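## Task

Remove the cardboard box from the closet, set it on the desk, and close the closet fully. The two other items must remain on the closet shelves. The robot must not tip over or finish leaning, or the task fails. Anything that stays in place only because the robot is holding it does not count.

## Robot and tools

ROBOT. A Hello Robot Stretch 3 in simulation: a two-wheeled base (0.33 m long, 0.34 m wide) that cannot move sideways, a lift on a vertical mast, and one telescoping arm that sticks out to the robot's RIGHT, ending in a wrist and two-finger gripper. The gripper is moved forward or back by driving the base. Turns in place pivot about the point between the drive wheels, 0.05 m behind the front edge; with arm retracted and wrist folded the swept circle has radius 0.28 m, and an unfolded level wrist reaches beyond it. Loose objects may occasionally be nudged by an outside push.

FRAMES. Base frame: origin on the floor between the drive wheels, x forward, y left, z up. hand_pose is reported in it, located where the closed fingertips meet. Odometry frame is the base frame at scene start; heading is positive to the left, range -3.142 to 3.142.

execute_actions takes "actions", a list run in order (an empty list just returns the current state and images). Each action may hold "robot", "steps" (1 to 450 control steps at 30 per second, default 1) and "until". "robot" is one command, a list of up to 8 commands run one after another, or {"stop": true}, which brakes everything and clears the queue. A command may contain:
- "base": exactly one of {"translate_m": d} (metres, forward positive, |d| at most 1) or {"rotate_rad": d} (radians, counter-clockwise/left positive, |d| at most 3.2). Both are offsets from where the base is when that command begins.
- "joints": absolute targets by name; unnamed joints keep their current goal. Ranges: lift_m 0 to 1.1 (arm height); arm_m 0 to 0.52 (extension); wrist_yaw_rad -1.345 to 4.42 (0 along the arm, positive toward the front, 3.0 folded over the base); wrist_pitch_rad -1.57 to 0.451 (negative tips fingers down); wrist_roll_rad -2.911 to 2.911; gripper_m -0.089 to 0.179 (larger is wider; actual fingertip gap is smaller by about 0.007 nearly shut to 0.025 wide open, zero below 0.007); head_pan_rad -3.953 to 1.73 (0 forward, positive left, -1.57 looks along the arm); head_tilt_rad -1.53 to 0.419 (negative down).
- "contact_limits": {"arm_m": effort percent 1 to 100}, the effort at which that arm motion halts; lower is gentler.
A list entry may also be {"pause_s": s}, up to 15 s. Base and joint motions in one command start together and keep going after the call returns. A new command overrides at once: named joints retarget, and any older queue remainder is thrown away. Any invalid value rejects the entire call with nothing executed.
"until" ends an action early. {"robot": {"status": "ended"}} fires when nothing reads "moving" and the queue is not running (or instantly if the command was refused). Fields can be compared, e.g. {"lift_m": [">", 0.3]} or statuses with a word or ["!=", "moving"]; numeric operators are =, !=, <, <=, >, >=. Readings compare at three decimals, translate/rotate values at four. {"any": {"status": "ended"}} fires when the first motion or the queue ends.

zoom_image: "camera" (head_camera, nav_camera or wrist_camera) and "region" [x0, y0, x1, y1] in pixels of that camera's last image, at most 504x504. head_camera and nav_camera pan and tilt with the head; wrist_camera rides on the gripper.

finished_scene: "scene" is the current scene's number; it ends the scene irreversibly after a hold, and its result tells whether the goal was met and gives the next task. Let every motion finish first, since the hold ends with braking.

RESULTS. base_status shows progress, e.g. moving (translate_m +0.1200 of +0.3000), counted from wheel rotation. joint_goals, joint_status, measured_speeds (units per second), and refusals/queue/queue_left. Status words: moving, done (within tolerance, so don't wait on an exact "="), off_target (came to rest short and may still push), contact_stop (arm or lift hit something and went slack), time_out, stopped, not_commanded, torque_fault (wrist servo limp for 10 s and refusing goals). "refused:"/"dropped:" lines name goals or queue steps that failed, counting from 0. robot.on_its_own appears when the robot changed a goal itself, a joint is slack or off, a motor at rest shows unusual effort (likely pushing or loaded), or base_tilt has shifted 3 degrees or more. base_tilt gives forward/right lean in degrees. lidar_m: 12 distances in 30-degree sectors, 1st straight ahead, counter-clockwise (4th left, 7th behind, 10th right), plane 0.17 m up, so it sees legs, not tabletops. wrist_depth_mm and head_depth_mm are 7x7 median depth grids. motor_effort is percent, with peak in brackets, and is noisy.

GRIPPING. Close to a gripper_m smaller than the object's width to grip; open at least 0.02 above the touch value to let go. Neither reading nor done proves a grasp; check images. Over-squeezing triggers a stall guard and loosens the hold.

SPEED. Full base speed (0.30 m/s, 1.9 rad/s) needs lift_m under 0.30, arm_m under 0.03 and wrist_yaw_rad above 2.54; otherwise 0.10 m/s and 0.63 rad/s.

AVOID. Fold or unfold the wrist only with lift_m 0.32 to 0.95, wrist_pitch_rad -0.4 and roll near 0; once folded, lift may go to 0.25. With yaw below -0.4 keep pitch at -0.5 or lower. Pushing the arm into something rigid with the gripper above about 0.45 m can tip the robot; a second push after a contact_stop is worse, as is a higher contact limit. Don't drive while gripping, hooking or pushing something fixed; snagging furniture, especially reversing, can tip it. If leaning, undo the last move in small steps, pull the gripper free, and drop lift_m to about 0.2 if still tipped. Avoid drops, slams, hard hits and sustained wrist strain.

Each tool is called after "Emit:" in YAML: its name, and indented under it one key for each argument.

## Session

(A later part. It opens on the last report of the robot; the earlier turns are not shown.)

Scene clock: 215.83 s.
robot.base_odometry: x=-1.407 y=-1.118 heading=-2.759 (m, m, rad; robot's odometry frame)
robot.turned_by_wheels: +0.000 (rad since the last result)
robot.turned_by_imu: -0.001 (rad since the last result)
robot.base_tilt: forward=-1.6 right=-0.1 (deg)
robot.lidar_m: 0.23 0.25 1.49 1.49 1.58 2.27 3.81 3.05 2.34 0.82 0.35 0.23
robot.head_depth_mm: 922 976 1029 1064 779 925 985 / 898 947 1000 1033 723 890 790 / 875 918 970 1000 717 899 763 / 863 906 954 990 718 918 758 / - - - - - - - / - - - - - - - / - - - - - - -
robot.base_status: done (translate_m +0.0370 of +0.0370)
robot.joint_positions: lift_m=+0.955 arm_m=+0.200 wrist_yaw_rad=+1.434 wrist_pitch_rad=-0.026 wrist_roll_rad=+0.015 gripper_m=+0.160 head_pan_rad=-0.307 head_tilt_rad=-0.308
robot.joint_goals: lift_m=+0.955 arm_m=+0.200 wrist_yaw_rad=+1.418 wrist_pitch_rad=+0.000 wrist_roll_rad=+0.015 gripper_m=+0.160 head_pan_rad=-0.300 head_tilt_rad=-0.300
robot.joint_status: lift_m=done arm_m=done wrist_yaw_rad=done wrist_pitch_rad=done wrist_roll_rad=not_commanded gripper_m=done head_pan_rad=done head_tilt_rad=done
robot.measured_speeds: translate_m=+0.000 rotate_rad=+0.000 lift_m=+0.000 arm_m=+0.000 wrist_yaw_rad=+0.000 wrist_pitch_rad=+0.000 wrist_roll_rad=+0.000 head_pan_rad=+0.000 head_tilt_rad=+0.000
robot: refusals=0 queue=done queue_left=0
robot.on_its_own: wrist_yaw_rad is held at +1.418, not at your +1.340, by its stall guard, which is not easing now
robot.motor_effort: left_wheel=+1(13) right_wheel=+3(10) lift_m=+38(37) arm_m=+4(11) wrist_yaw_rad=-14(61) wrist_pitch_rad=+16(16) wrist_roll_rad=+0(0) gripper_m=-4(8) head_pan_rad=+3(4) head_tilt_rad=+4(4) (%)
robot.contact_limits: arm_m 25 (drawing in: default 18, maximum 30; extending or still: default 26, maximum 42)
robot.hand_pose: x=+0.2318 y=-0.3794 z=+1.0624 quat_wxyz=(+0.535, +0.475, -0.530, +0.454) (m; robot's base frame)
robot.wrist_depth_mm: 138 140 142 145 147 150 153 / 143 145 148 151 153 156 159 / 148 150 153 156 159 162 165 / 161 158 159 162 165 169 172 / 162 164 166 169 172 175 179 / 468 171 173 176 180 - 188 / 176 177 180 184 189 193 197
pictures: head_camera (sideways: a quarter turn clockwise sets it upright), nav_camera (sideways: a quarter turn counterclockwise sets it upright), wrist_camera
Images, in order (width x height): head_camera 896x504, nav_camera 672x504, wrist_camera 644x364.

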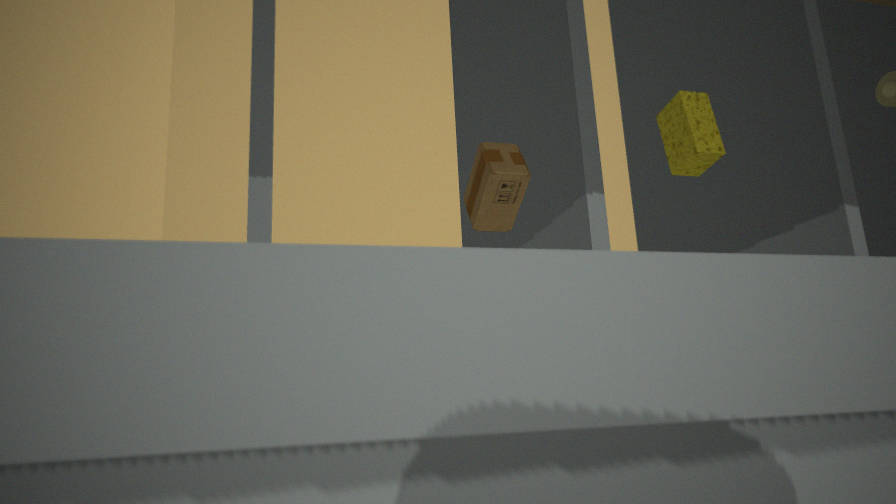

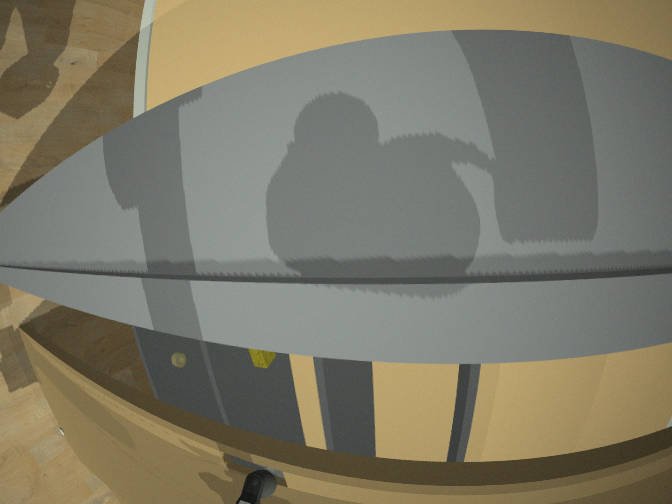

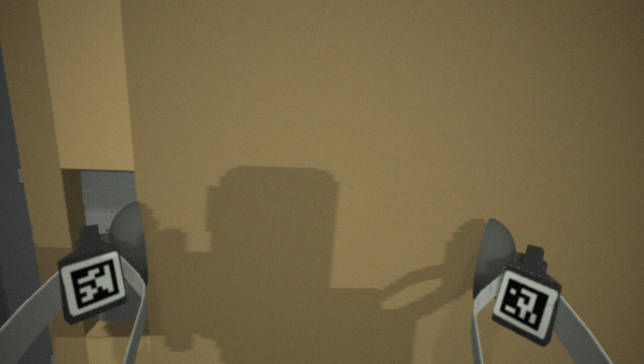

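Emit:
execute_actions:
  actions:
    - {"robot":{"joints":{"arm_m":0.46,"wrist_yaw_rad":1.4},"contact_limits":{"arm_m":25}},"steps":450,"until":{"robot":{"status":"ended"}}}

Scene clock: 219.63 s.
robot.base_odometry: x=-1.407 y=-1.118 heading=-2.760 (m, m, rad; robot's odometry frame)
robot.turned_by_wheels: -0.001 (rad since the last result)
robot.turned_by_imu: -0.020 (rad since the last result)
robot.base_tilt: forward=-1.7 right=-0.1 (deg)
robot.lidar_m: 0.23 0.25 1.46 1.49 1.57 2.23 3.40 3.10 2.35 0.88 0.55 0.23
robot.head_depth_mm: 934 991 1046 1076 778 924 989 / 905 958 1009 1044 777 899 963 / 887 933 983 1008 719 890 785 / 867 908 959 987 713 916 761 / - - - - - - - / - - - - - - - / - - - - - - -
robot.base_status: done (translate_m +0.0369 of +0.0370)
robot.joint_positions: lift_m=+0.955 arm_m=+0.459 wrist_yaw_rad=+1.471 wrist_pitch_rad=-0.026 wrist_roll_rad=+0.015 gripper_m=+0.160 head_pan_rad=-0.307 head_tilt_rad=-0.308
robot.joint_goals: lift_m=+0.955 arm_m=+0.460 wrist_yaw_rad=+1.460 wrist_pitch_rad=+0.000 wrist_roll_rad=+0.015 gripper_m=+0.160 head_pan_rad=-0.300 head_tilt_rad=-0.300
robot.joint_status: lift_m=done arm_m=done wrist_yaw_rad=off_target wrist_pitch_rad=done wrist_roll_rad=not_commanded gripper_m=done head_pan_rad=done head_tilt_rad=done
robot.measured_speeds: translate_m=+0.000 rotate_rad=+0.000 lift_m=+0.000 arm_m=+0.000 wrist_yaw_rad=+0.000 wrist_pitch_rad=+0.000 wrist_roll_rad=+0.000 head_pan_rad=+0.000 head_tilt_rad=+0.000
robot: refusals=0 queue=dropped queue_left=0
robot.on_its_own: wrist_yaw_rad is held at +1.460, not at your +1.400, by its stall guard, which is not easing now; left_wheel is at rest, and its effort (-23) is outside its rest range (-18 to +18); right_wheel is at rest, and its effort (+21) is outside its rest range (-18 to +18)
robot.motor_effort: left_wheel=-23(23) right_wheel=+21(22) lift_m=+38(38) arm_m=+6(9) wrist_yaw_rad=-10(38) wrist_pitch_rad=+15(16) wrist_roll_rad=+0(0) gripper_m=-6(8) head_pan_rad=+4(4) head_tilt_rad=+4(5) (%)
robot.contact_limits: arm_m 25 (drawing in: default 18, maximum 30; extending or still: default 26, maximum 42)
robot.hand_pose: x=+0.2329 y=-0.6298 z=+1.0625 quat_wxyz=(+0.527, +0.485, -0.522, +0.464) (m; robot's base frame)
robot.wrist_depth_mm: 139 140 142 144 145 148 149 / 144 145 147 149 151 153 155 / 149 150 153 155 156 158 161 / 156 158 158 160 163 165 167 / 164 163 164 167 169 171 175 / - 170 171 174 176 179 182 / 177 177 179 182 184 189 192
pictures: head_camera (sideways: a quarter turn clockwise sets it upright), nav_camera (sideways: a quarter turn counterclockwise sets it upright), wrist_camera
Images, in order (width x height): head_camera 896x504, nav_camera 672x504, wrist_camera 644x364.

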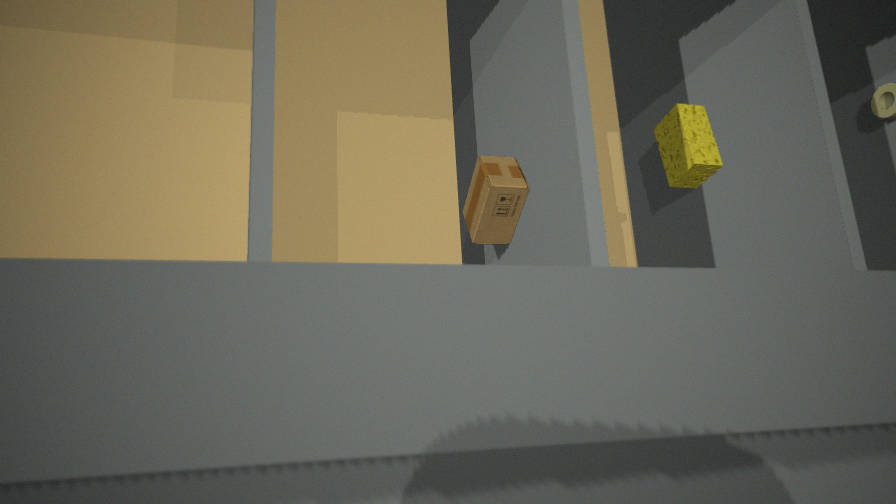

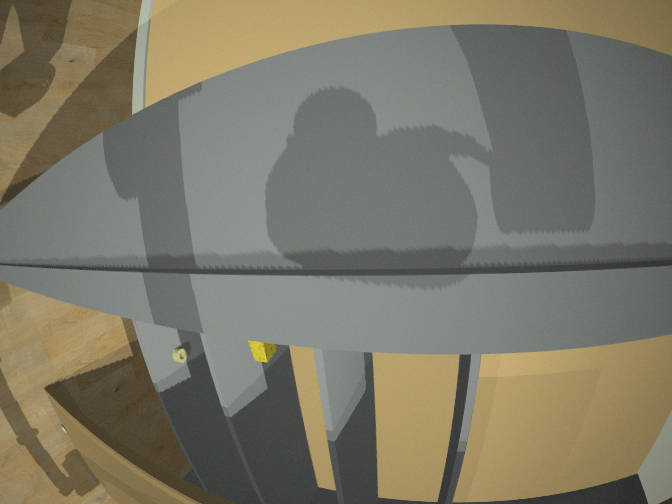

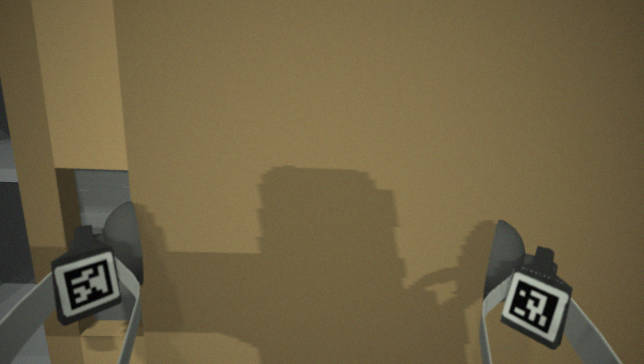

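Emit:
execute_actions:
  actions:
    - {"robot":[{"base":{"translate_m":-0.15}},{"joints":{"arm_m":0.0,"lift_m":1.0}},{"base":{"rotate_rad":1.59},"joints":{"head_pan_rad":-1.57}},{"base":{"translate_m":-0.27},"joints":{"wrist_yaw_rad":0.0}},{"joints":{"arm_m":0.15}}],"steps":450,"until":{"robot":{"status":"ended"}}}
    - {"steps":300,"until":{"robot":{"status":"ended"}}}

Scene clock: 237.73 s.
robot.base_odometry: x=-1.373 y=-0.814 heading=-1.169 (m, m, rad; robot's odometry frame)
robot.turned_by_wheels: +1.591 (rad since the last result)
robot.turned_by_imu: +2.438 (rad since the last result)
robot.base_tilt: forward=-1.7 right=-0.1 (deg)
robot.lidar_m: 2.03 3.30 3.30 2.36 2.18 0.58 0.50 0.42 0.32 0.41 1.60 1.62
robot.head_depth_mm: 324 333 344 355 367 - - / 1220 1263 1314 1362 1417 1467 - / 1370 1421 1490 1532 1614 - - / 1536 1612 1697 1769 1869 - - / 1645 1731 1807 1912 1999 2039 1555 / 1527 1598 1670 1763 1842 1875 1567 / 1430 1503 1555 1637 1702 1795 1547
robot.base_status: done (translate_m -0.2700 of -0.2700)
robot.joint_positions: lift_m=+1.000 arm_m=+0.001 wrist_yaw_rad=+0.061 wrist_pitch_rad=-0.032 wrist_roll_rad=+0.018 gripper_m=+0.160 head_pan_rad=-1.564 head_tilt_rad=-0.301
robot.joint_goals: lift_m=+1.000 arm_m=+0.000 wrist_yaw_rad=+0.050 wrist_pitch_rad=+0.000 wrist_roll_rad=+0.018 gripper_m=+0.160 head_pan_rad=-1.570 head_tilt_rad=-0.300
robot.joint_status: lift_m=done arm_m=done wrist_yaw_rad=off_target wrist_pitch_rad=done wrist_roll_rad=not_commanded gripper_m=done head_pan_rad=done head_tilt_rad=done
robot.measured_speeds: translate_m=+0.000 rotate_rad=+0.000 lift_m=+0.000 arm_m=+0.000 wrist_yaw_rad=+0.000 wrist_pitch_rad=+0.000 wrist_roll_rad=+0.000 head_pan_rad=+0.000 head_tilt_rad=+0.000
robot: refusals=0 queue=dropped queue_left=0
robot.on_its_own: wrist_yaw_rad is held at +0.050, not at your +0.000, by its stall guard, which is not easing now
robot.motor_effort: left_wheel=+0(40) right_wheel=-2(47) lift_m=+33(40) arm_m=+1(4) wrist_yaw_rad=-11(91) wrist_pitch_rad=+19(31) wrist_roll_rad=-1(3) gripper_m=+2(20) head_pan_rad=-3(45) head_tilt_rad=+1(5) (%)
robot.hand_pose: x=-0.0058 y=-0.4007 z=+1.1063 quat_wxyz=(+0.701, +0.033, -0.712, +0.010) (m; robot's base frame)
robot.wrist_depth_mm: - - - - - 875 129 / - - - - - 887 130 / - - - - - 915 132 / - - - - - 941 134 / - - - - - 162 136 / - - - - - - 137 / - - - - - 173 135
pictures: head_camera (sideways: a quarter turn clockwise sets it upright), nav_camera (sideways: a quarter turn counterclockwise sets it upright), wrist_camera
dropped: robot: command 3 of its queue: wrist_yaw_rad: off_target
Images, in order (width x height): head_camera 896x504, nav_camera 672x504, wrist_camera 644x364.

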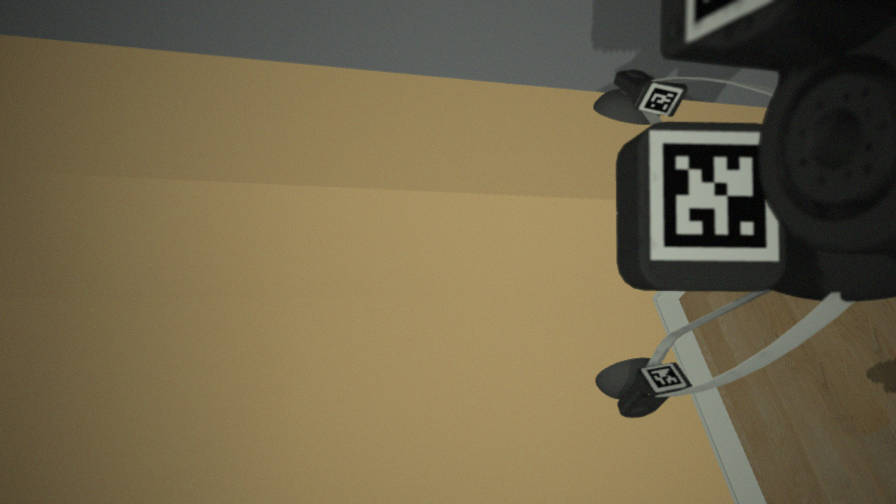

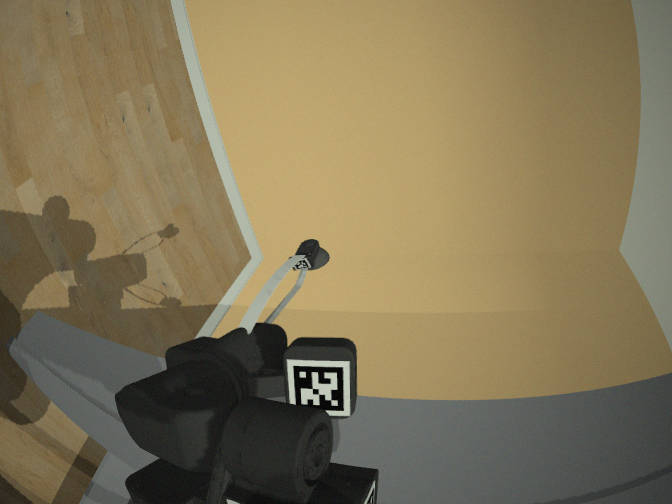

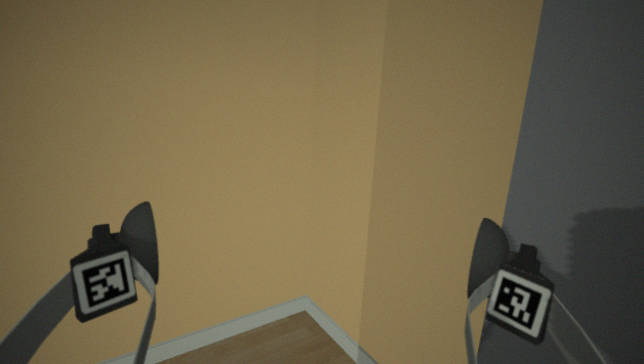

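Emit:
execute_actions:
  actions:
    - {"robot":[{"joints":{"wrist_yaw_rad":1.57}},{"base":{"translate_m":0.15}},{"base":{"rotate_rad":-0.85}}],"steps":450,"until":{"robot":{"status":"ended"}}}

Scene clock: 244.77 s.
robot.base_odometry: x=-1.315 y=-0.952 heading=-2.019 (m, m, rad; robot's odometry frame)
robot.turned_by_wheels: -0.850 (rad since the last result)
robot.turned_by_imu: -0.847 (rad since the last result)
robot.base_tilt: forward=-1.7 right=-0.1 (deg)
robot.lidar_m: 1.52 1.61 2.33 3.21 3.00 2.32 1.35 0.65 1.21 0.43 0.47 1.55
robot.head_depth_mm: 999 1046 1103 940 1180 - - / 991 1048 1102 1118 1183 969 - / 346 363 381 400 427 453 - / 361 377 395 417 440 464 498 / 363 381 400 423 447 475 507 / 366 384 403 426 451 478 511 / 370 393 415 1203 1291 1365 1439
robot.base_status: done (rotate_rad -0.8499 of -0.8500)
robot.joint_positions: lift_m=+1.000 arm_m=+0.001 wrist_yaw_rad=+1.568 wrist_pitch_rad=-0.024 wrist_roll_rad=+0.018 gripper_m=+0.160 head_pan_rad=-1.564 head_tilt_rad=-0.301
robot.joint_goals: lift_m=+1.000 arm_m=+0.000 wrist_yaw_rad=+1.570 wrist_pitch_rad=+0.000 wrist_roll_rad=+0.018 gripper_m=+0.160 head_pan_rad=-1.570 head_tilt_rad=-0.300
robot.joint_status: lift_m=done arm_m=done wrist_yaw_rad=done wrist_pitch_rad=done wrist_roll_rad=not_commanded gripper_m=done head_pan_rad=done head_tilt_rad=done
robot.measured_speeds: translate_m=+0.000 rotate_rad=+0.000 lift_m=+0.000 arm_m=+0.000 wrist_yaw_rad=+0.000 wrist_pitch_rad=+0.000 wrist_roll_rad=+0.000 head_pan_rad=+0.000 head_tilt_rad=+0.000
robot: refusals=0 queue=done queue_left=0
robot.motor_effort: left_wheel=+3(8) right_wheel=-2(4) lift_m=+33(33) arm_m=+1(1) wrist_yaw_rad=+1(12) wrist_pitch_rad=+14(18) wrist_roll_rad=-1(1) gripper_m=+0(2) head_pan_rad=-4(3) head_tilt_rad=+1(1) (%)
robot.hand_pose: x=+0.2342 y=-0.1465 z=+1.1082 quat_wxyz=(+0.503, +0.510, -0.499, +0.489) (m; robot's base frame)
robot.wrist_depth_mm: - - - - - - - / - - - - - - - / - - - - - - - / - - - - - - - / - - - - - - - / - - - - - - - / - - - - - - -
pictures: head_camera (sideways: a quarter turn clockwise sets it upright), nav_camera (sideways: a quarter turn counterclockwise sets it upright), wrist_camera
Images, in order (width x height): head_camera 896x504, nav_camera 672x504, wrist_camera 644x364.

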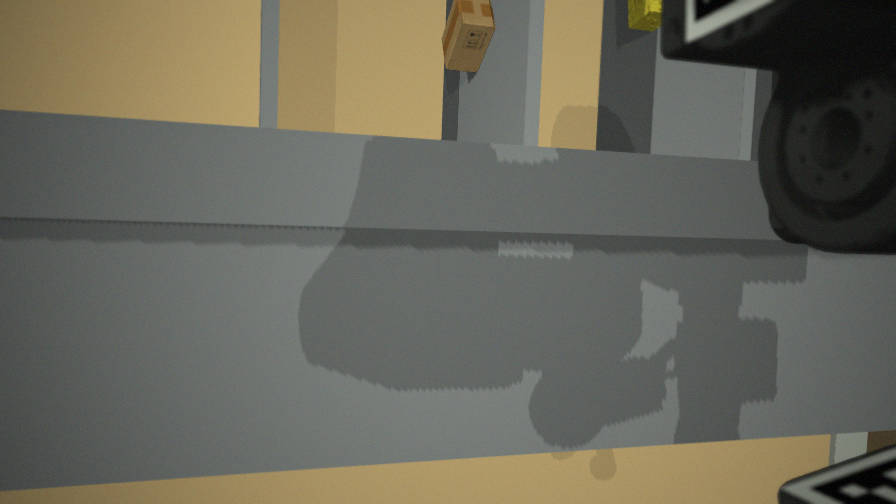

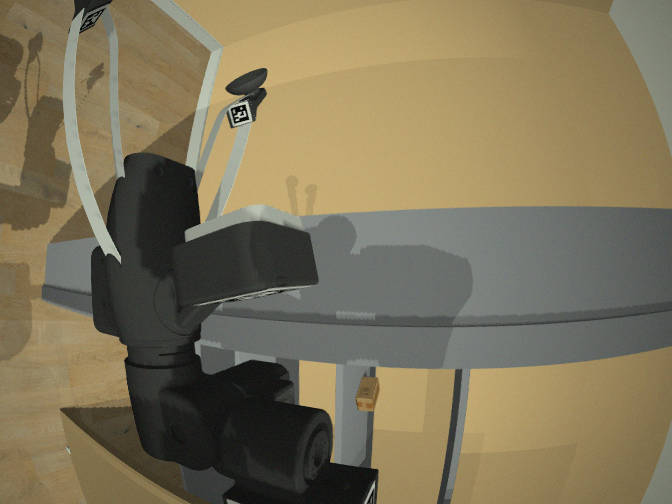

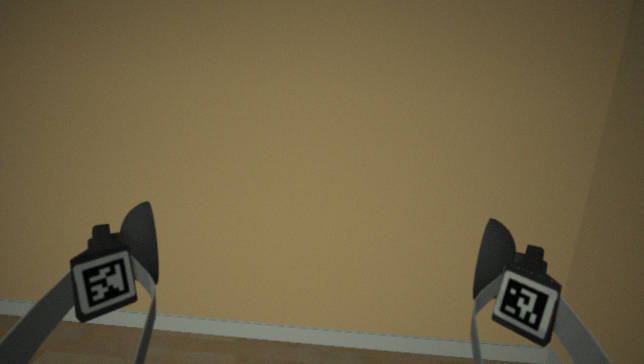

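Emit:
execute_actions:
  actions:
    - {"robot":[{"base":{"rotate_rad":0.35},"joints":{"gripper_m":0.02}},{"base":{"translate_m":-0.33}},{"base":{"rotate_rad":-0.35}},{"joints":{"wrist_yaw_rad":0.0}},{"joints":{"arm_m":0.15,"gripper_m":0.16}}],"steps":450,"until":{"robot":{"status":"ended"}}}
    - {"steps":300,"until":{"robot":{"status":"ended"}}}

Scene clock: 257.27 s.
robot.base_odometry: x=-1.282 y=-0.623 heading=-2.019 (m, m, rad; robot's odometry frame)
robot.turned_by_wheels: +0.000 (rad since the last result)
robot.turned_by_imu: -0.005 (rad since the last result)
robot.base_tilt: forward=-1.6 right=+0.0 (deg)
robot.lidar_m: 1.82 1.93 2.78 3.29 2.62 2.00 0.98 0.44 0.36 1.05 0.40 0.48
robot.head_depth_mm: 886 925 974 1015 - - 995 / 889 935 977 1024 - - 992 / 900 941 986 1028 - - 992 / 899 947 996 1035 725 920 992 / 910 953 1009 1035 939 922 983 / 914 960 1009 1041 770 920 980 / 850 864 877 886 822 875 896
robot.base_status: done (rotate_rad -0.3499 of -0.3500)
robot.joint_positions: lift_m=+1.000 arm_m=+0.150 wrist_yaw_rad=+0.001 wrist_pitch_rad=-0.024 wrist_roll_rad=+0.018 gripper_m=+0.160 head_pan_rad=-1.564 head_tilt_rad=-0.301
robot.joint_goals: lift_m=+1.000 arm_m=+0.150 wrist_yaw_rad=+0.000 wrist_pitch_rad=+0.000 wrist_roll_rad=+0.018 gripper_m=+0.160 head_pan_rad=-1.570 head_tilt_rad=-0.300
robot.joint_status: lift_m=done arm_m=done wrist_yaw_rad=done wrist_pitch_rad=done wrist_roll_rad=not_commanded gripper_m=done head_pan_rad=done head_tilt_rad=done
robot.measured_speeds: translate_m=+0.000 rotate_rad=+0.000 lift_m=+0.000 arm_m=+0.000 wrist_yaw_rad=+0.000 wrist_pitch_rad=+0.000 wrist_roll_rad=+0.000 head_pan_rad=+0.000 head_tilt_rad=+0.000
robot: refusals=0 queue=done queue_left=0
robot.motor_effort: left_wheel=+4(10) right_wheel=-2(5) lift_m=+33(33) arm_m=+4(4) wrist_yaw_rad=-1(4) wrist_pitch_rad=+14(14) wrist_roll_rad=-1(1) gripper_m=+0(85) head_pan_rad=-3(3) head_tilt_rad=+1(1) (%)
robot.hand_pose: x=-0.0212 y=-0.5502 z=+1.1083 quat_wxyz=(+0.701, +0.009, -0.713, -0.008) (m; robot's base frame)
robot.wrist_depth_mm: 404 523 633 586 555 525 500 / 408 567 658 638 633 618 605 / 410 573 685 664 649 645 630 / 407 548 650 676 668 655 652 / 370 412 396 404 423 473 453 / 304 307 300 291 299 - 313 / 455 601 665 684 667 679 647
pictures: head_camera (sideways: a quarter turn clockwise sets it upright), nav_camera (sideways: a quarter turn counterclockwise sets it upright), wrist_camera
Images, in order (width x height): head_camera 896x504, nav_camera 672x504, wrist_camera 644x364.

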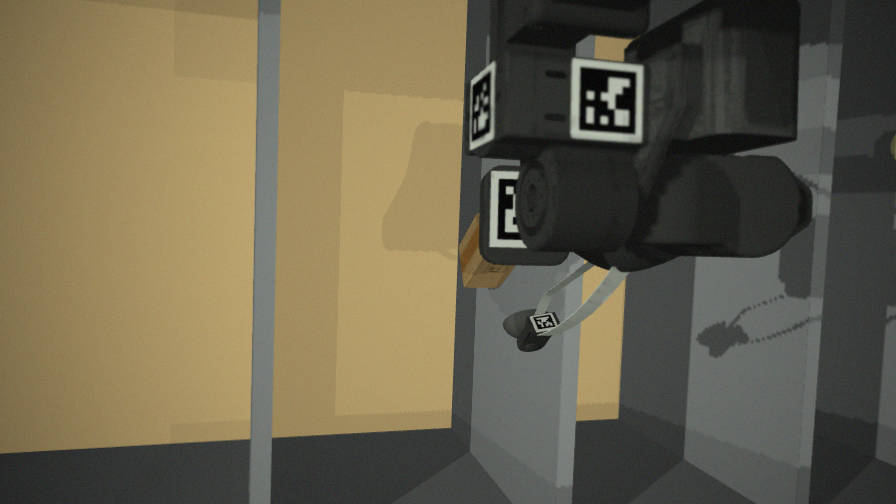

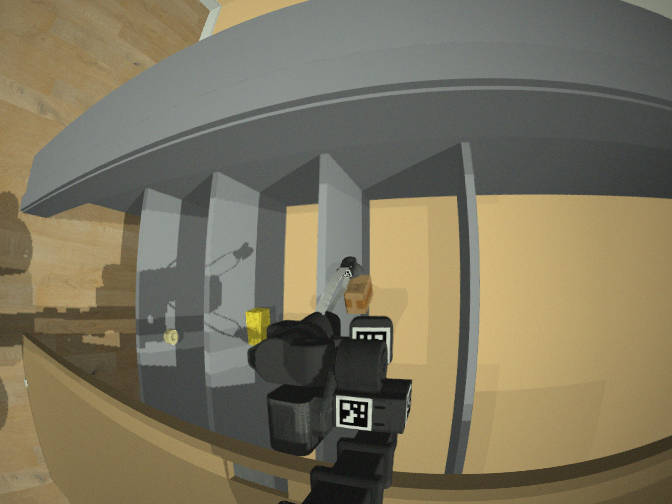

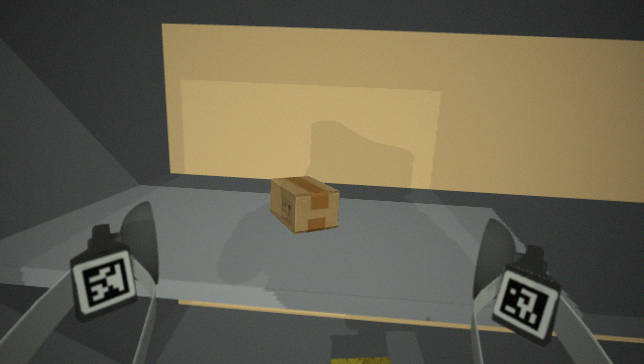

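Emit:
execute_actions:
  actions:
    - {"robot":{"base":{"translate_m":0.02},"joints":{"lift_m":0.94,"arm_m":0.38}},"steps":450,"until":{"robot":{"status":"ended"}}}

Scene clock: 260.40 s.
robot.base_odometry: x=-1.291 y=-0.641 heading=-2.019 (m, m, rad; robot's odometry frame)
robot.turned_by_wheels: +0.000 (rad since the last result)
robot.turned_by_imu: -0.001 (rad since the last result)
robot.base_tilt: forward=-1.6 right=+0.0 (deg)
robot.lidar_m: 1.80 1.91 2.75 3.29 2.65 2.02 1.00 0.44 0.37 1.05 0.39 0.48
robot.head_depth_mm: 884 924 978 1012 740 - 802 / 891 930 982 1021 1117 894 796 / 898 940 989 1033 - 893 988 / 900 950 1000 1034 940 922 988 / 908 954 1002 1035 774 924 980 / 918 967 1007 1012 771 918 978 / 803 810 817 836 772 845 847
robot.base_status: done (translate_m +0.0200 of +0.0200)
robot.joint_positions: lift_m=+0.940 arm_m=+0.380 wrist_yaw_rad=+0.001 wrist_pitch_rad=-0.023 wrist_roll_rad=+0.018 gripper_m=+0.160 head_pan_rad=-1.564 head_tilt_rad=-0.301
robot.joint_goals: lift_m=+0.940 arm_m=+0.380 wrist_yaw_rad=+0.000 wrist_pitch_rad=+0.000 wrist_roll_rad=+0.018 gripper_m=+0.160 head_pan_rad=-1.570 head_tilt_rad=-0.300
robot.joint_status: lift_m=done arm_m=done wrist_yaw_rad=done wrist_pitch_rad=done wrist_roll_rad=not_commanded gripper_m=done head_pan_rad=done head_tilt_rad=done
robot.measured_speeds: translate_m=+0.000 rotate_rad=+0.000 lift_m=+0.000 arm_m=+0.000 wrist_yaw_rad=+0.000 wrist_pitch_rad=+0.000 wrist_roll_rad=+0.000 head_pan_rad=+0.000 head_tilt_rad=+0.000
robot: refusals=0 queue=done queue_left=0
robot.motor_effort: left_wheel=+3(9) right_wheel=-2(3) lift_m=+16(33) arm_m=+4(7) wrist_yaw_rad=+0(0) wrist_pitch_rad=+13(14) wrist_roll_rad=-1(1) gripper_m=+0(0) head_pan_rad=-4(3) head_tilt_rad=+1(1) (%)
robot.hand_pose: x=-0.0213 y=-0.7802 z=+1.0492 quat_wxyz=(+0.701, +0.009, -0.713, -0.008) (m; robot's base frame)
robot.wrist_depth_mm: 363 424 411 402 395 387 380 / 368 435 428 417 408 401 394 / 374 448 438 434 423 417 406 / 345 374 349 195 433 425 422 / 226 250 223 158 238 287 275 / - 166 173 161 181 - 193 / 131 133 136 138 141 138 146
pictures: head_camera (sideways: a quarter turn clockwise sets it upright), nav_camera (sideways: a quarter turn counterclockwise sets it upright), wrist_camera
Images, in order (width x height): head_camera 896x504, nav_camera 672x504, wrist_camera 644x364.

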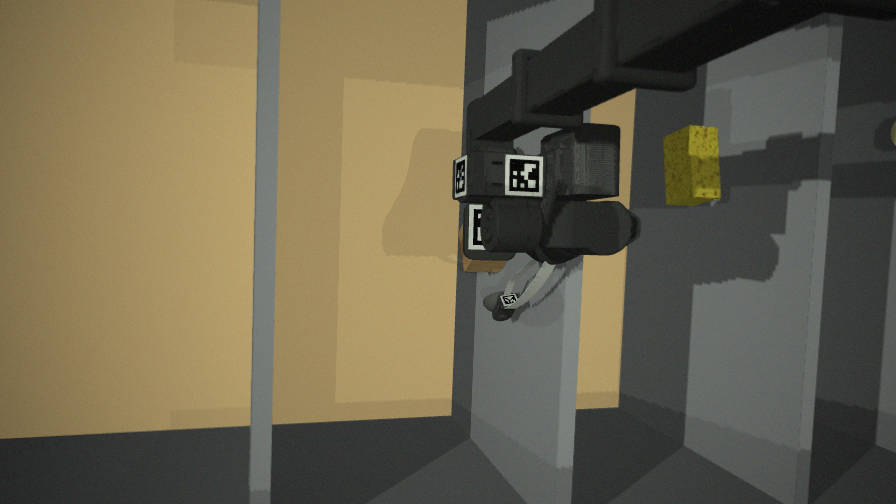

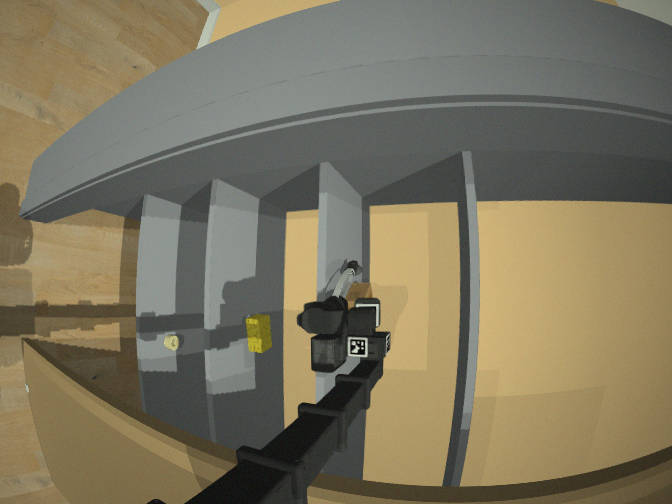

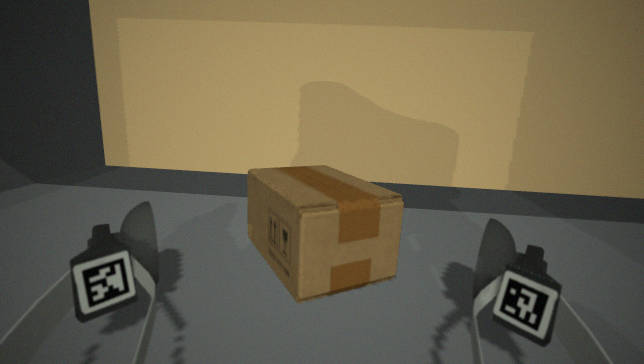

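Box is between the fingers. Grip.

Emit:
execute_actions:
  actions:
    - {"robot":[{"joints":{"arm_m":0.395,"lift_m":0.93}},{"joints":{"gripper_m":0.0}},{"joints":{"lift_m":0.97}},{"joints":{"arm_m":0.2}}],"steps":450,"until":{"robot":{"status":"ended"}}}

Scene clock: 267.03 s.
robot.base_odometry: x=-1.291 y=-0.641 heading=-2.019 (m, m, rad; robot's odometry frame)
robot.turned_by_wheels: +0.000 (rad since the last result)
robot.turned_by_imu: -0.002 (rad since the last result)
robot.base_tilt: forward=-1.6 right=-0.1 (deg)
robot.lidar_m: 1.80 1.90 2.76 3.30 2.64 2.02 1.00 0.44 0.37 1.05 0.39 0.48
robot.head_depth_mm: 884 923 980 1007 - 881 800 / 889 935 984 1011 - - 797 / 897 940 991 1022 - - 990 / 906 945 1002 1033 - 927 987 / 905 956 1006 1038 775 922 979 / 916 963 1005 1009 771 915 983 / 802 813 824 831 775 847 846
robot.base_status: done (translate_m +0.0200 of +0.0200)
robot.joint_positions: lift_m=+0.969 arm_m=+0.200 wrist_yaw_rad=-0.001 wrist_pitch_rad=-0.033 wrist_roll_rad=+0.017 gripper_m=+0.016 head_pan_rad=-1.564 head_tilt_rad=-0.301
robot.joint_goals: lift_m=+0.970 arm_m=+0.200 wrist_yaw_rad=+0.000 wrist_pitch_rad=+0.000 wrist_roll_rad=+0.017 gripper_m=+0.015 head_pan_rad=-1.570 head_tilt_rad=-0.300
robot.joint_status: lift_m=done arm_m=done wrist_yaw_rad=done wrist_pitch_rad=done wrist_roll_rad=not_commanded gripper_m=done head_pan_rad=done head_tilt_rad=done
robot.measured_speeds: translate_m=+0.000 rotate_rad=+0.000 lift_m=+0.000 arm_m=+0.000 wrist_yaw_rad=+0.000 wrist_pitch_rad=+0.000 wrist_roll_rad=+0.000 head_pan_rad=+0.000 head_tilt_rad=+0.000
robot: refusals=0 queue=done queue_left=0
robot.on_its_own: gripper_m is held at +0.015, not at your +0.000, by its stall guard, which is still easing
robot.motor_effort: left_wheel=+3(3) right_wheel=-1(2) lift_m=+40(41) arm_m=-3(7) wrist_yaw_rad=+1(7) wrist_pitch_rad=+19(20) wrist_roll_rad=+0(0) gripper_m=-22(100) head_pan_rad=-3(3) head_tilt_rad=+1(1) (%)
robot.hand_pose: x=-0.0216 y=-0.6006 z=+1.0756 quat_wxyz=(+0.701, +0.012, -0.713, -0.012) (m; robot's base frame)
robot.wrist_depth_mm: 378 521 586 573 562 550 545 / 381 532 609 595 588 576 564 / 388 542 638 621 601 591 583 / 375 461 391 173 548 589 597 / 288 297 281 148 328 340 351 / 241 241 232 157 225 239 243 / 406 557 613 625 616 600 606
pictures: head_camera (sideways: a quarter turn clockwise sets it upright), nav_camera (sideways: a quarter turn counterclockwise sets it upright), wrist_camera
Images, in order (width x height): head_camera 896x504, nav_camera 672x504, wrist_camera 644x364.

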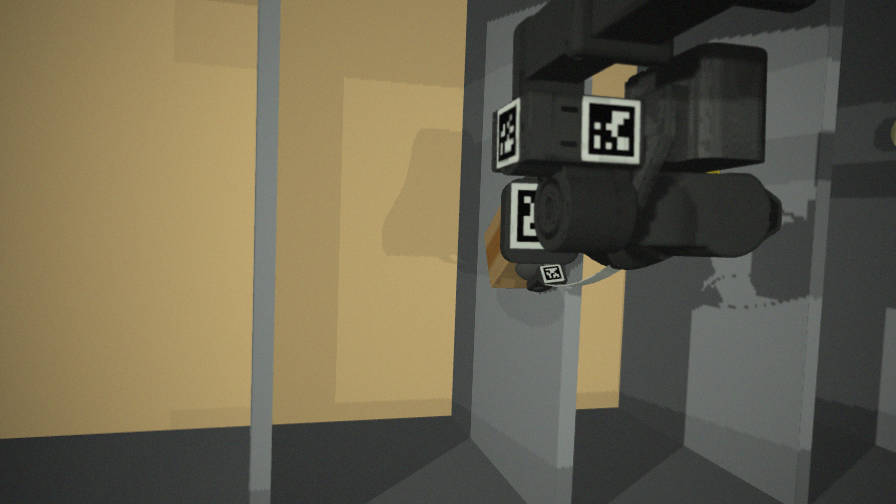

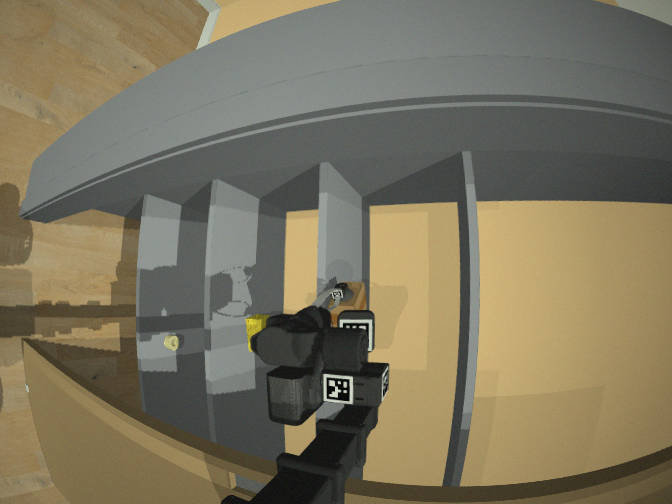

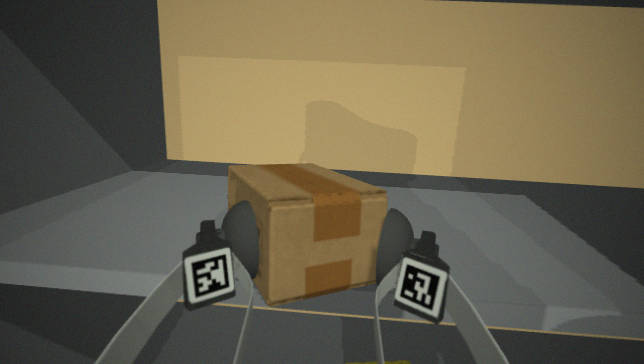

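Emit:
execute_actions:
  actions:
    - {"robot":[{"joints":{"arm_m":0.0},"base":{"translate_m":-0.08}},{"joints":{"wrist_yaw_rad":1.57}},{"base":{"rotate_rad":1.86},"joints":{"head_pan_rad":0.0,"head_tilt_rad":-0.5}},{"base":{"translate_m":1.0}},{"base":{"translate_m":1.0}},{"base":{"translate_m":0.7}}],"steps":450,"until":{"robot":{"status":"ended"}}}
    - {"steps":450,"until":{"robot":{"status":"ended"}}}
    - {"steps":450,"until":{"robot":{"status":"ended"}}}

Scene clock: 306.07 s.
robot.base_odometry: x=+1.410 y=-0.997 heading=-0.159 (m, m, rad; robot's odometry frame)
robot.turned_by_wheels: +1.860 (rad since the last result)
robot.turned_by_imu: +1.858 (rad since the last result)
robot.base_tilt: forward=-1.6 right=+0.0 (deg)
robot.lidar_m: 0.86 1.07 0.94 0.96 1.16 2.38 2.88 3.11 2.81 2.06 1.06 1.20
robot.head_depth_mm: 961 1027 1099 793 566 292 1314 / 985 1065 1128 791 564 484 1347 / 1026 1098 1166 786 562 1482 1346 / 1059 1145 1194 784 562 1526 1340 / 1103 1192 1245 779 558 1472 1293 / 1143 1235 1326 774 558 1535 1296 / 1185 1295 1399 773 601 1601 1326
robot.base_status: done (translate_m +0.7000 of +0.7000)
robot.joint_positions: lift_m=+0.969 arm_m=+0.001 wrist_yaw_rad=+1.569 wrist_pitch_rad=-0.033 wrist_roll_rad=+0.017 gripper_m=+0.022 head_pan_rad=-0.007 head_tilt_rad=-0.494
robot.joint_goals: lift_m=+0.970 arm_m=+0.000 wrist_yaw_rad=+1.570 wrist_pitch_rad=+0.000 wrist_roll_rad=+0.017 gripper_m=+0.021 head_pan_rad=+0.000 head_tilt_rad=-0.500
robot.joint_status: lift_m=done arm_m=done wrist_yaw_rad=done wrist_pitch_rad=done wrist_roll_rad=not_commanded gripper_m=done head_pan_rad=done head_tilt_rad=done
robot.measured_speeds: translate_m=+0.000 rotate_rad=+0.000 lift_m=+0.000 arm_m=+0.000 wrist_yaw_rad=+0.000 wrist_pitch_rad=+0.000 wrist_roll_rad=+0.000 head_pan_rad=+0.000 head_tilt_rad=+0.000
robot: refusals=0 queue=done queue_left=0
robot.on_its_own: gripper_m is held at +0.021, not at your +0.000, by its stall guard, which is not easing now
robot.motor_effort: left_wheel=-4(9) right_wheel=+2(5) lift_m=+39(40) arm_m=-3(1) wrist_yaw_rad=+2(1) wrist_pitch_rad=+20(20) wrist_roll_rad=-1(1) gripper_m=-20(22) head_pan_rad=+4(44) head_tilt_rad=-3(22) (%)
robot.hand_pose: x=+0.2339 y=-0.1468 z=+1.0756 quat_wxyz=(+0.505, +0.512, -0.496, +0.487) (m; robot's base frame)
robot.wrist_depth_mm: 972 - - - 987 914 846 / 947 - - - - 940 876 / - - - - - 962 880 / 917 737 607 174 858 890 876 / 503 459 434 148 503 527 543 / - - 352 157 335 370 377 / - - - - 304 285 288
pictures: head_camera (sideways: a quarter turn clockwise sets it upright), nav_camera (sideways: a quarter turn counterclockwise sets it upright), wrist_camera
Images, in order (width x height): head_camera 896x504, nav_camera 672x504, wrist_camera 644x364.

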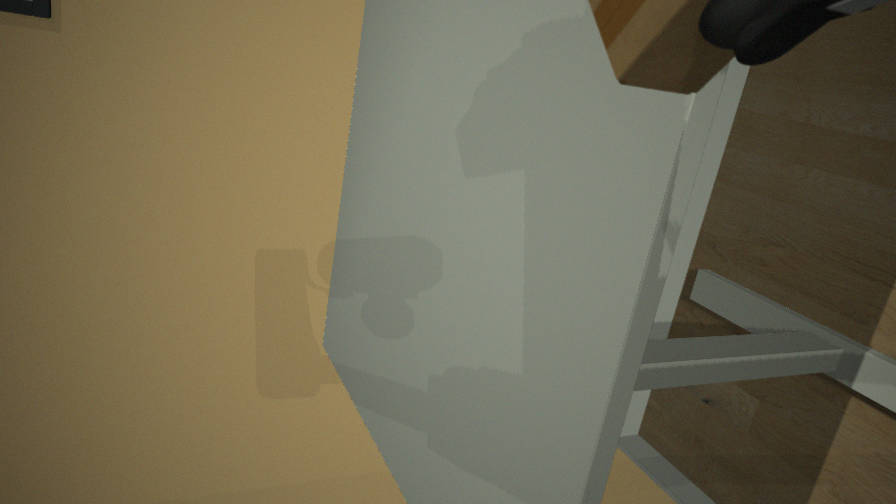

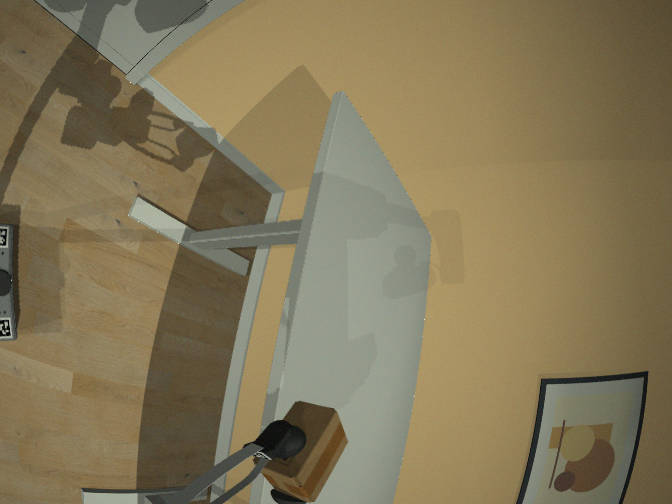

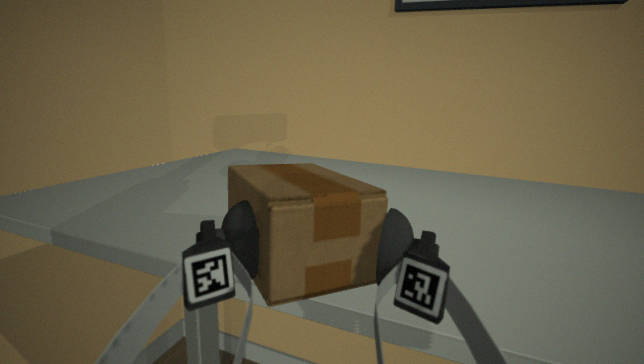

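Emit:
execute_actions:
  actions:
    - {"robot":[{"base":{"translate_m":0.22}},{"joints":{"lift_m":0.92}}],"steps":450,"until":{"robot":{"status":"ended"}}}

Scene clock: 312.73 s.
robot.base_odometry: x=+1.627 y=-1.031 heading=-0.159 (m, m, rad; robot's odometry frame)
robot.turned_by_wheels: +0.000 (rad since the last result)
robot.turned_by_imu: +0.000 (rad since the last result)
robot.base_tilt: forward=-1.6 right=-0.1 (deg)
robot.lidar_m: 0.65 0.65 0.86 0.87 1.08 2.20 3.10 3.19 2.88 0.99 1.03 0.99
robot.head_depth_mm: 787 842 905 792 564 317 - / 810 874 942 790 563 438 355 / 838 903 980 787 562 438 358 / 869 938 1018 778 559 437 357 / 897 973 1055 780 557 435 357 / 936 1016 1110 775 557 434 357 / 972 1056 1167 773 556 433 356
robot.base_status: done (translate_m +0.2200 of +0.2200)
robot.joint_positions: lift_m=+0.920 arm_m=+0.001 wrist_yaw_rad=+1.569 wrist_pitch_rad=-0.034 wrist_roll_rad=+0.017 gripper_m=+0.022 head_pan_rad=-0.007 head_tilt_rad=-0.494
robot.joint_goals: lift_m=+0.920 arm_m=+0.000 wrist_yaw_rad=+1.570 wrist_pitch_rad=+0.000 wrist_roll_rad=+0.017 gripper_m=+0.021 head_pan_rad=+0.000 head_tilt_rad=-0.500
robot.joint_status: lift_m=done arm_m=done wrist_yaw_rad=done wrist_pitch_rad=done wrist_roll_rad=not_commanded gripper_m=done head_pan_rad=done head_tilt_rad=done
robot.measured_speeds: translate_m=+0.000 rotate_rad=+0.000 lift_m=+0.000 arm_m=+0.000 wrist_yaw_rad=+0.000 wrist_pitch_rad=+0.000 wrist_roll_rad=+0.000 head_pan_rad=+0.000 head_tilt_rad=+0.000
robot: refusals=0 queue=done queue_left=0
robot.on_its_own: gripper_m is held at +0.021, not at your +0.000, by its stall guard, which is not easing now
robot.motor_effort: left_wheel=-4(6) right_wheel=+2(4) lift_m=+16(40) arm_m=-2(3) wrist_yaw_rad=+1(1) wrist_pitch_rad=+20(20) wrist_roll_rad=+0(0) gripper_m=-19(19) head_pan_rad=+4(4) head_tilt_rad=-3(2) (%)
robot.hand_pose: x=+0.2339 y=-0.1468 z=+1.0265 quat_wxyz=(+0.505, +0.512, -0.496, +0.487) (m; robot's base frame)
robot.wrist_depth_mm: 894 - 977 905 799 730 680 / 910 - - 907 840 754 699 / 928 - - 940 855 770 713 / 517 534 446 173 630 660 707 / 329 337 320 148 375 383 399 / 243 247 227 157 249 273 277 / 192 195 198 204 204 210 213
pictures: head_camera (sideways: a quarter turn clockwise sets it upright), nav_camera (sideways: a quarter turn counterclockwise sets it upright), wrist_camera
Images, in order (width x height): head_camera 896x504, nav_camera 672x504, wrist_camera 644x364.

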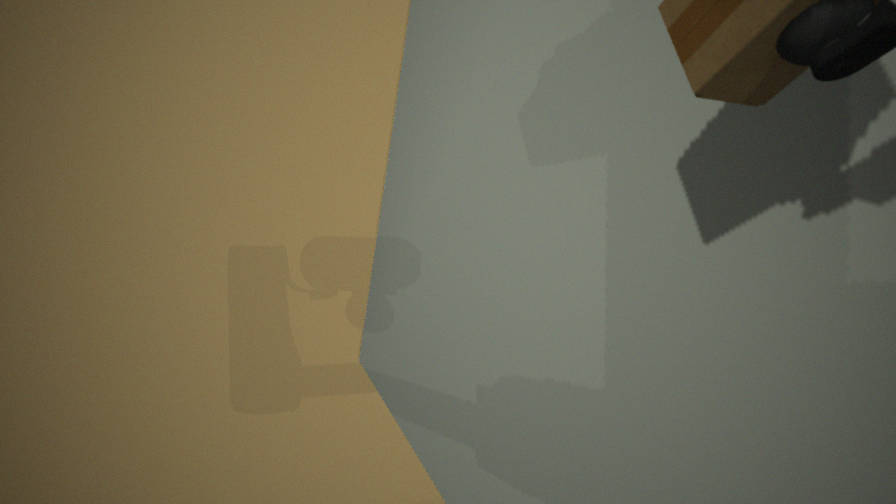

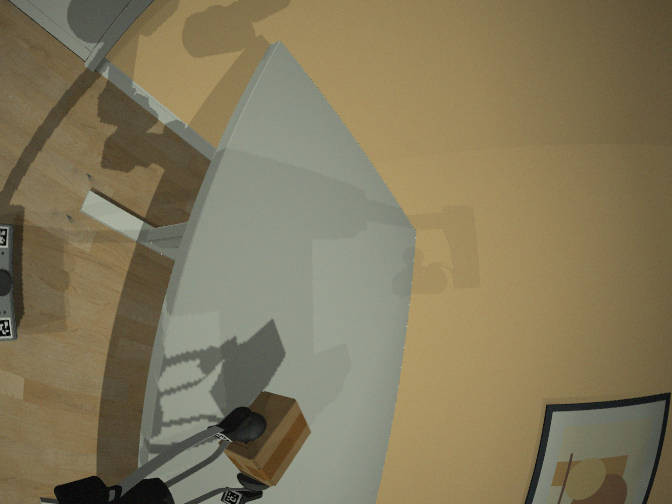

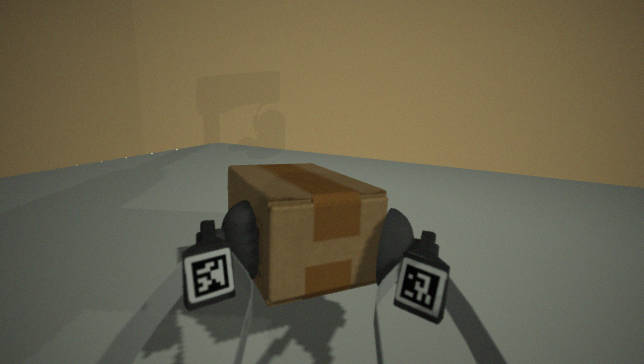

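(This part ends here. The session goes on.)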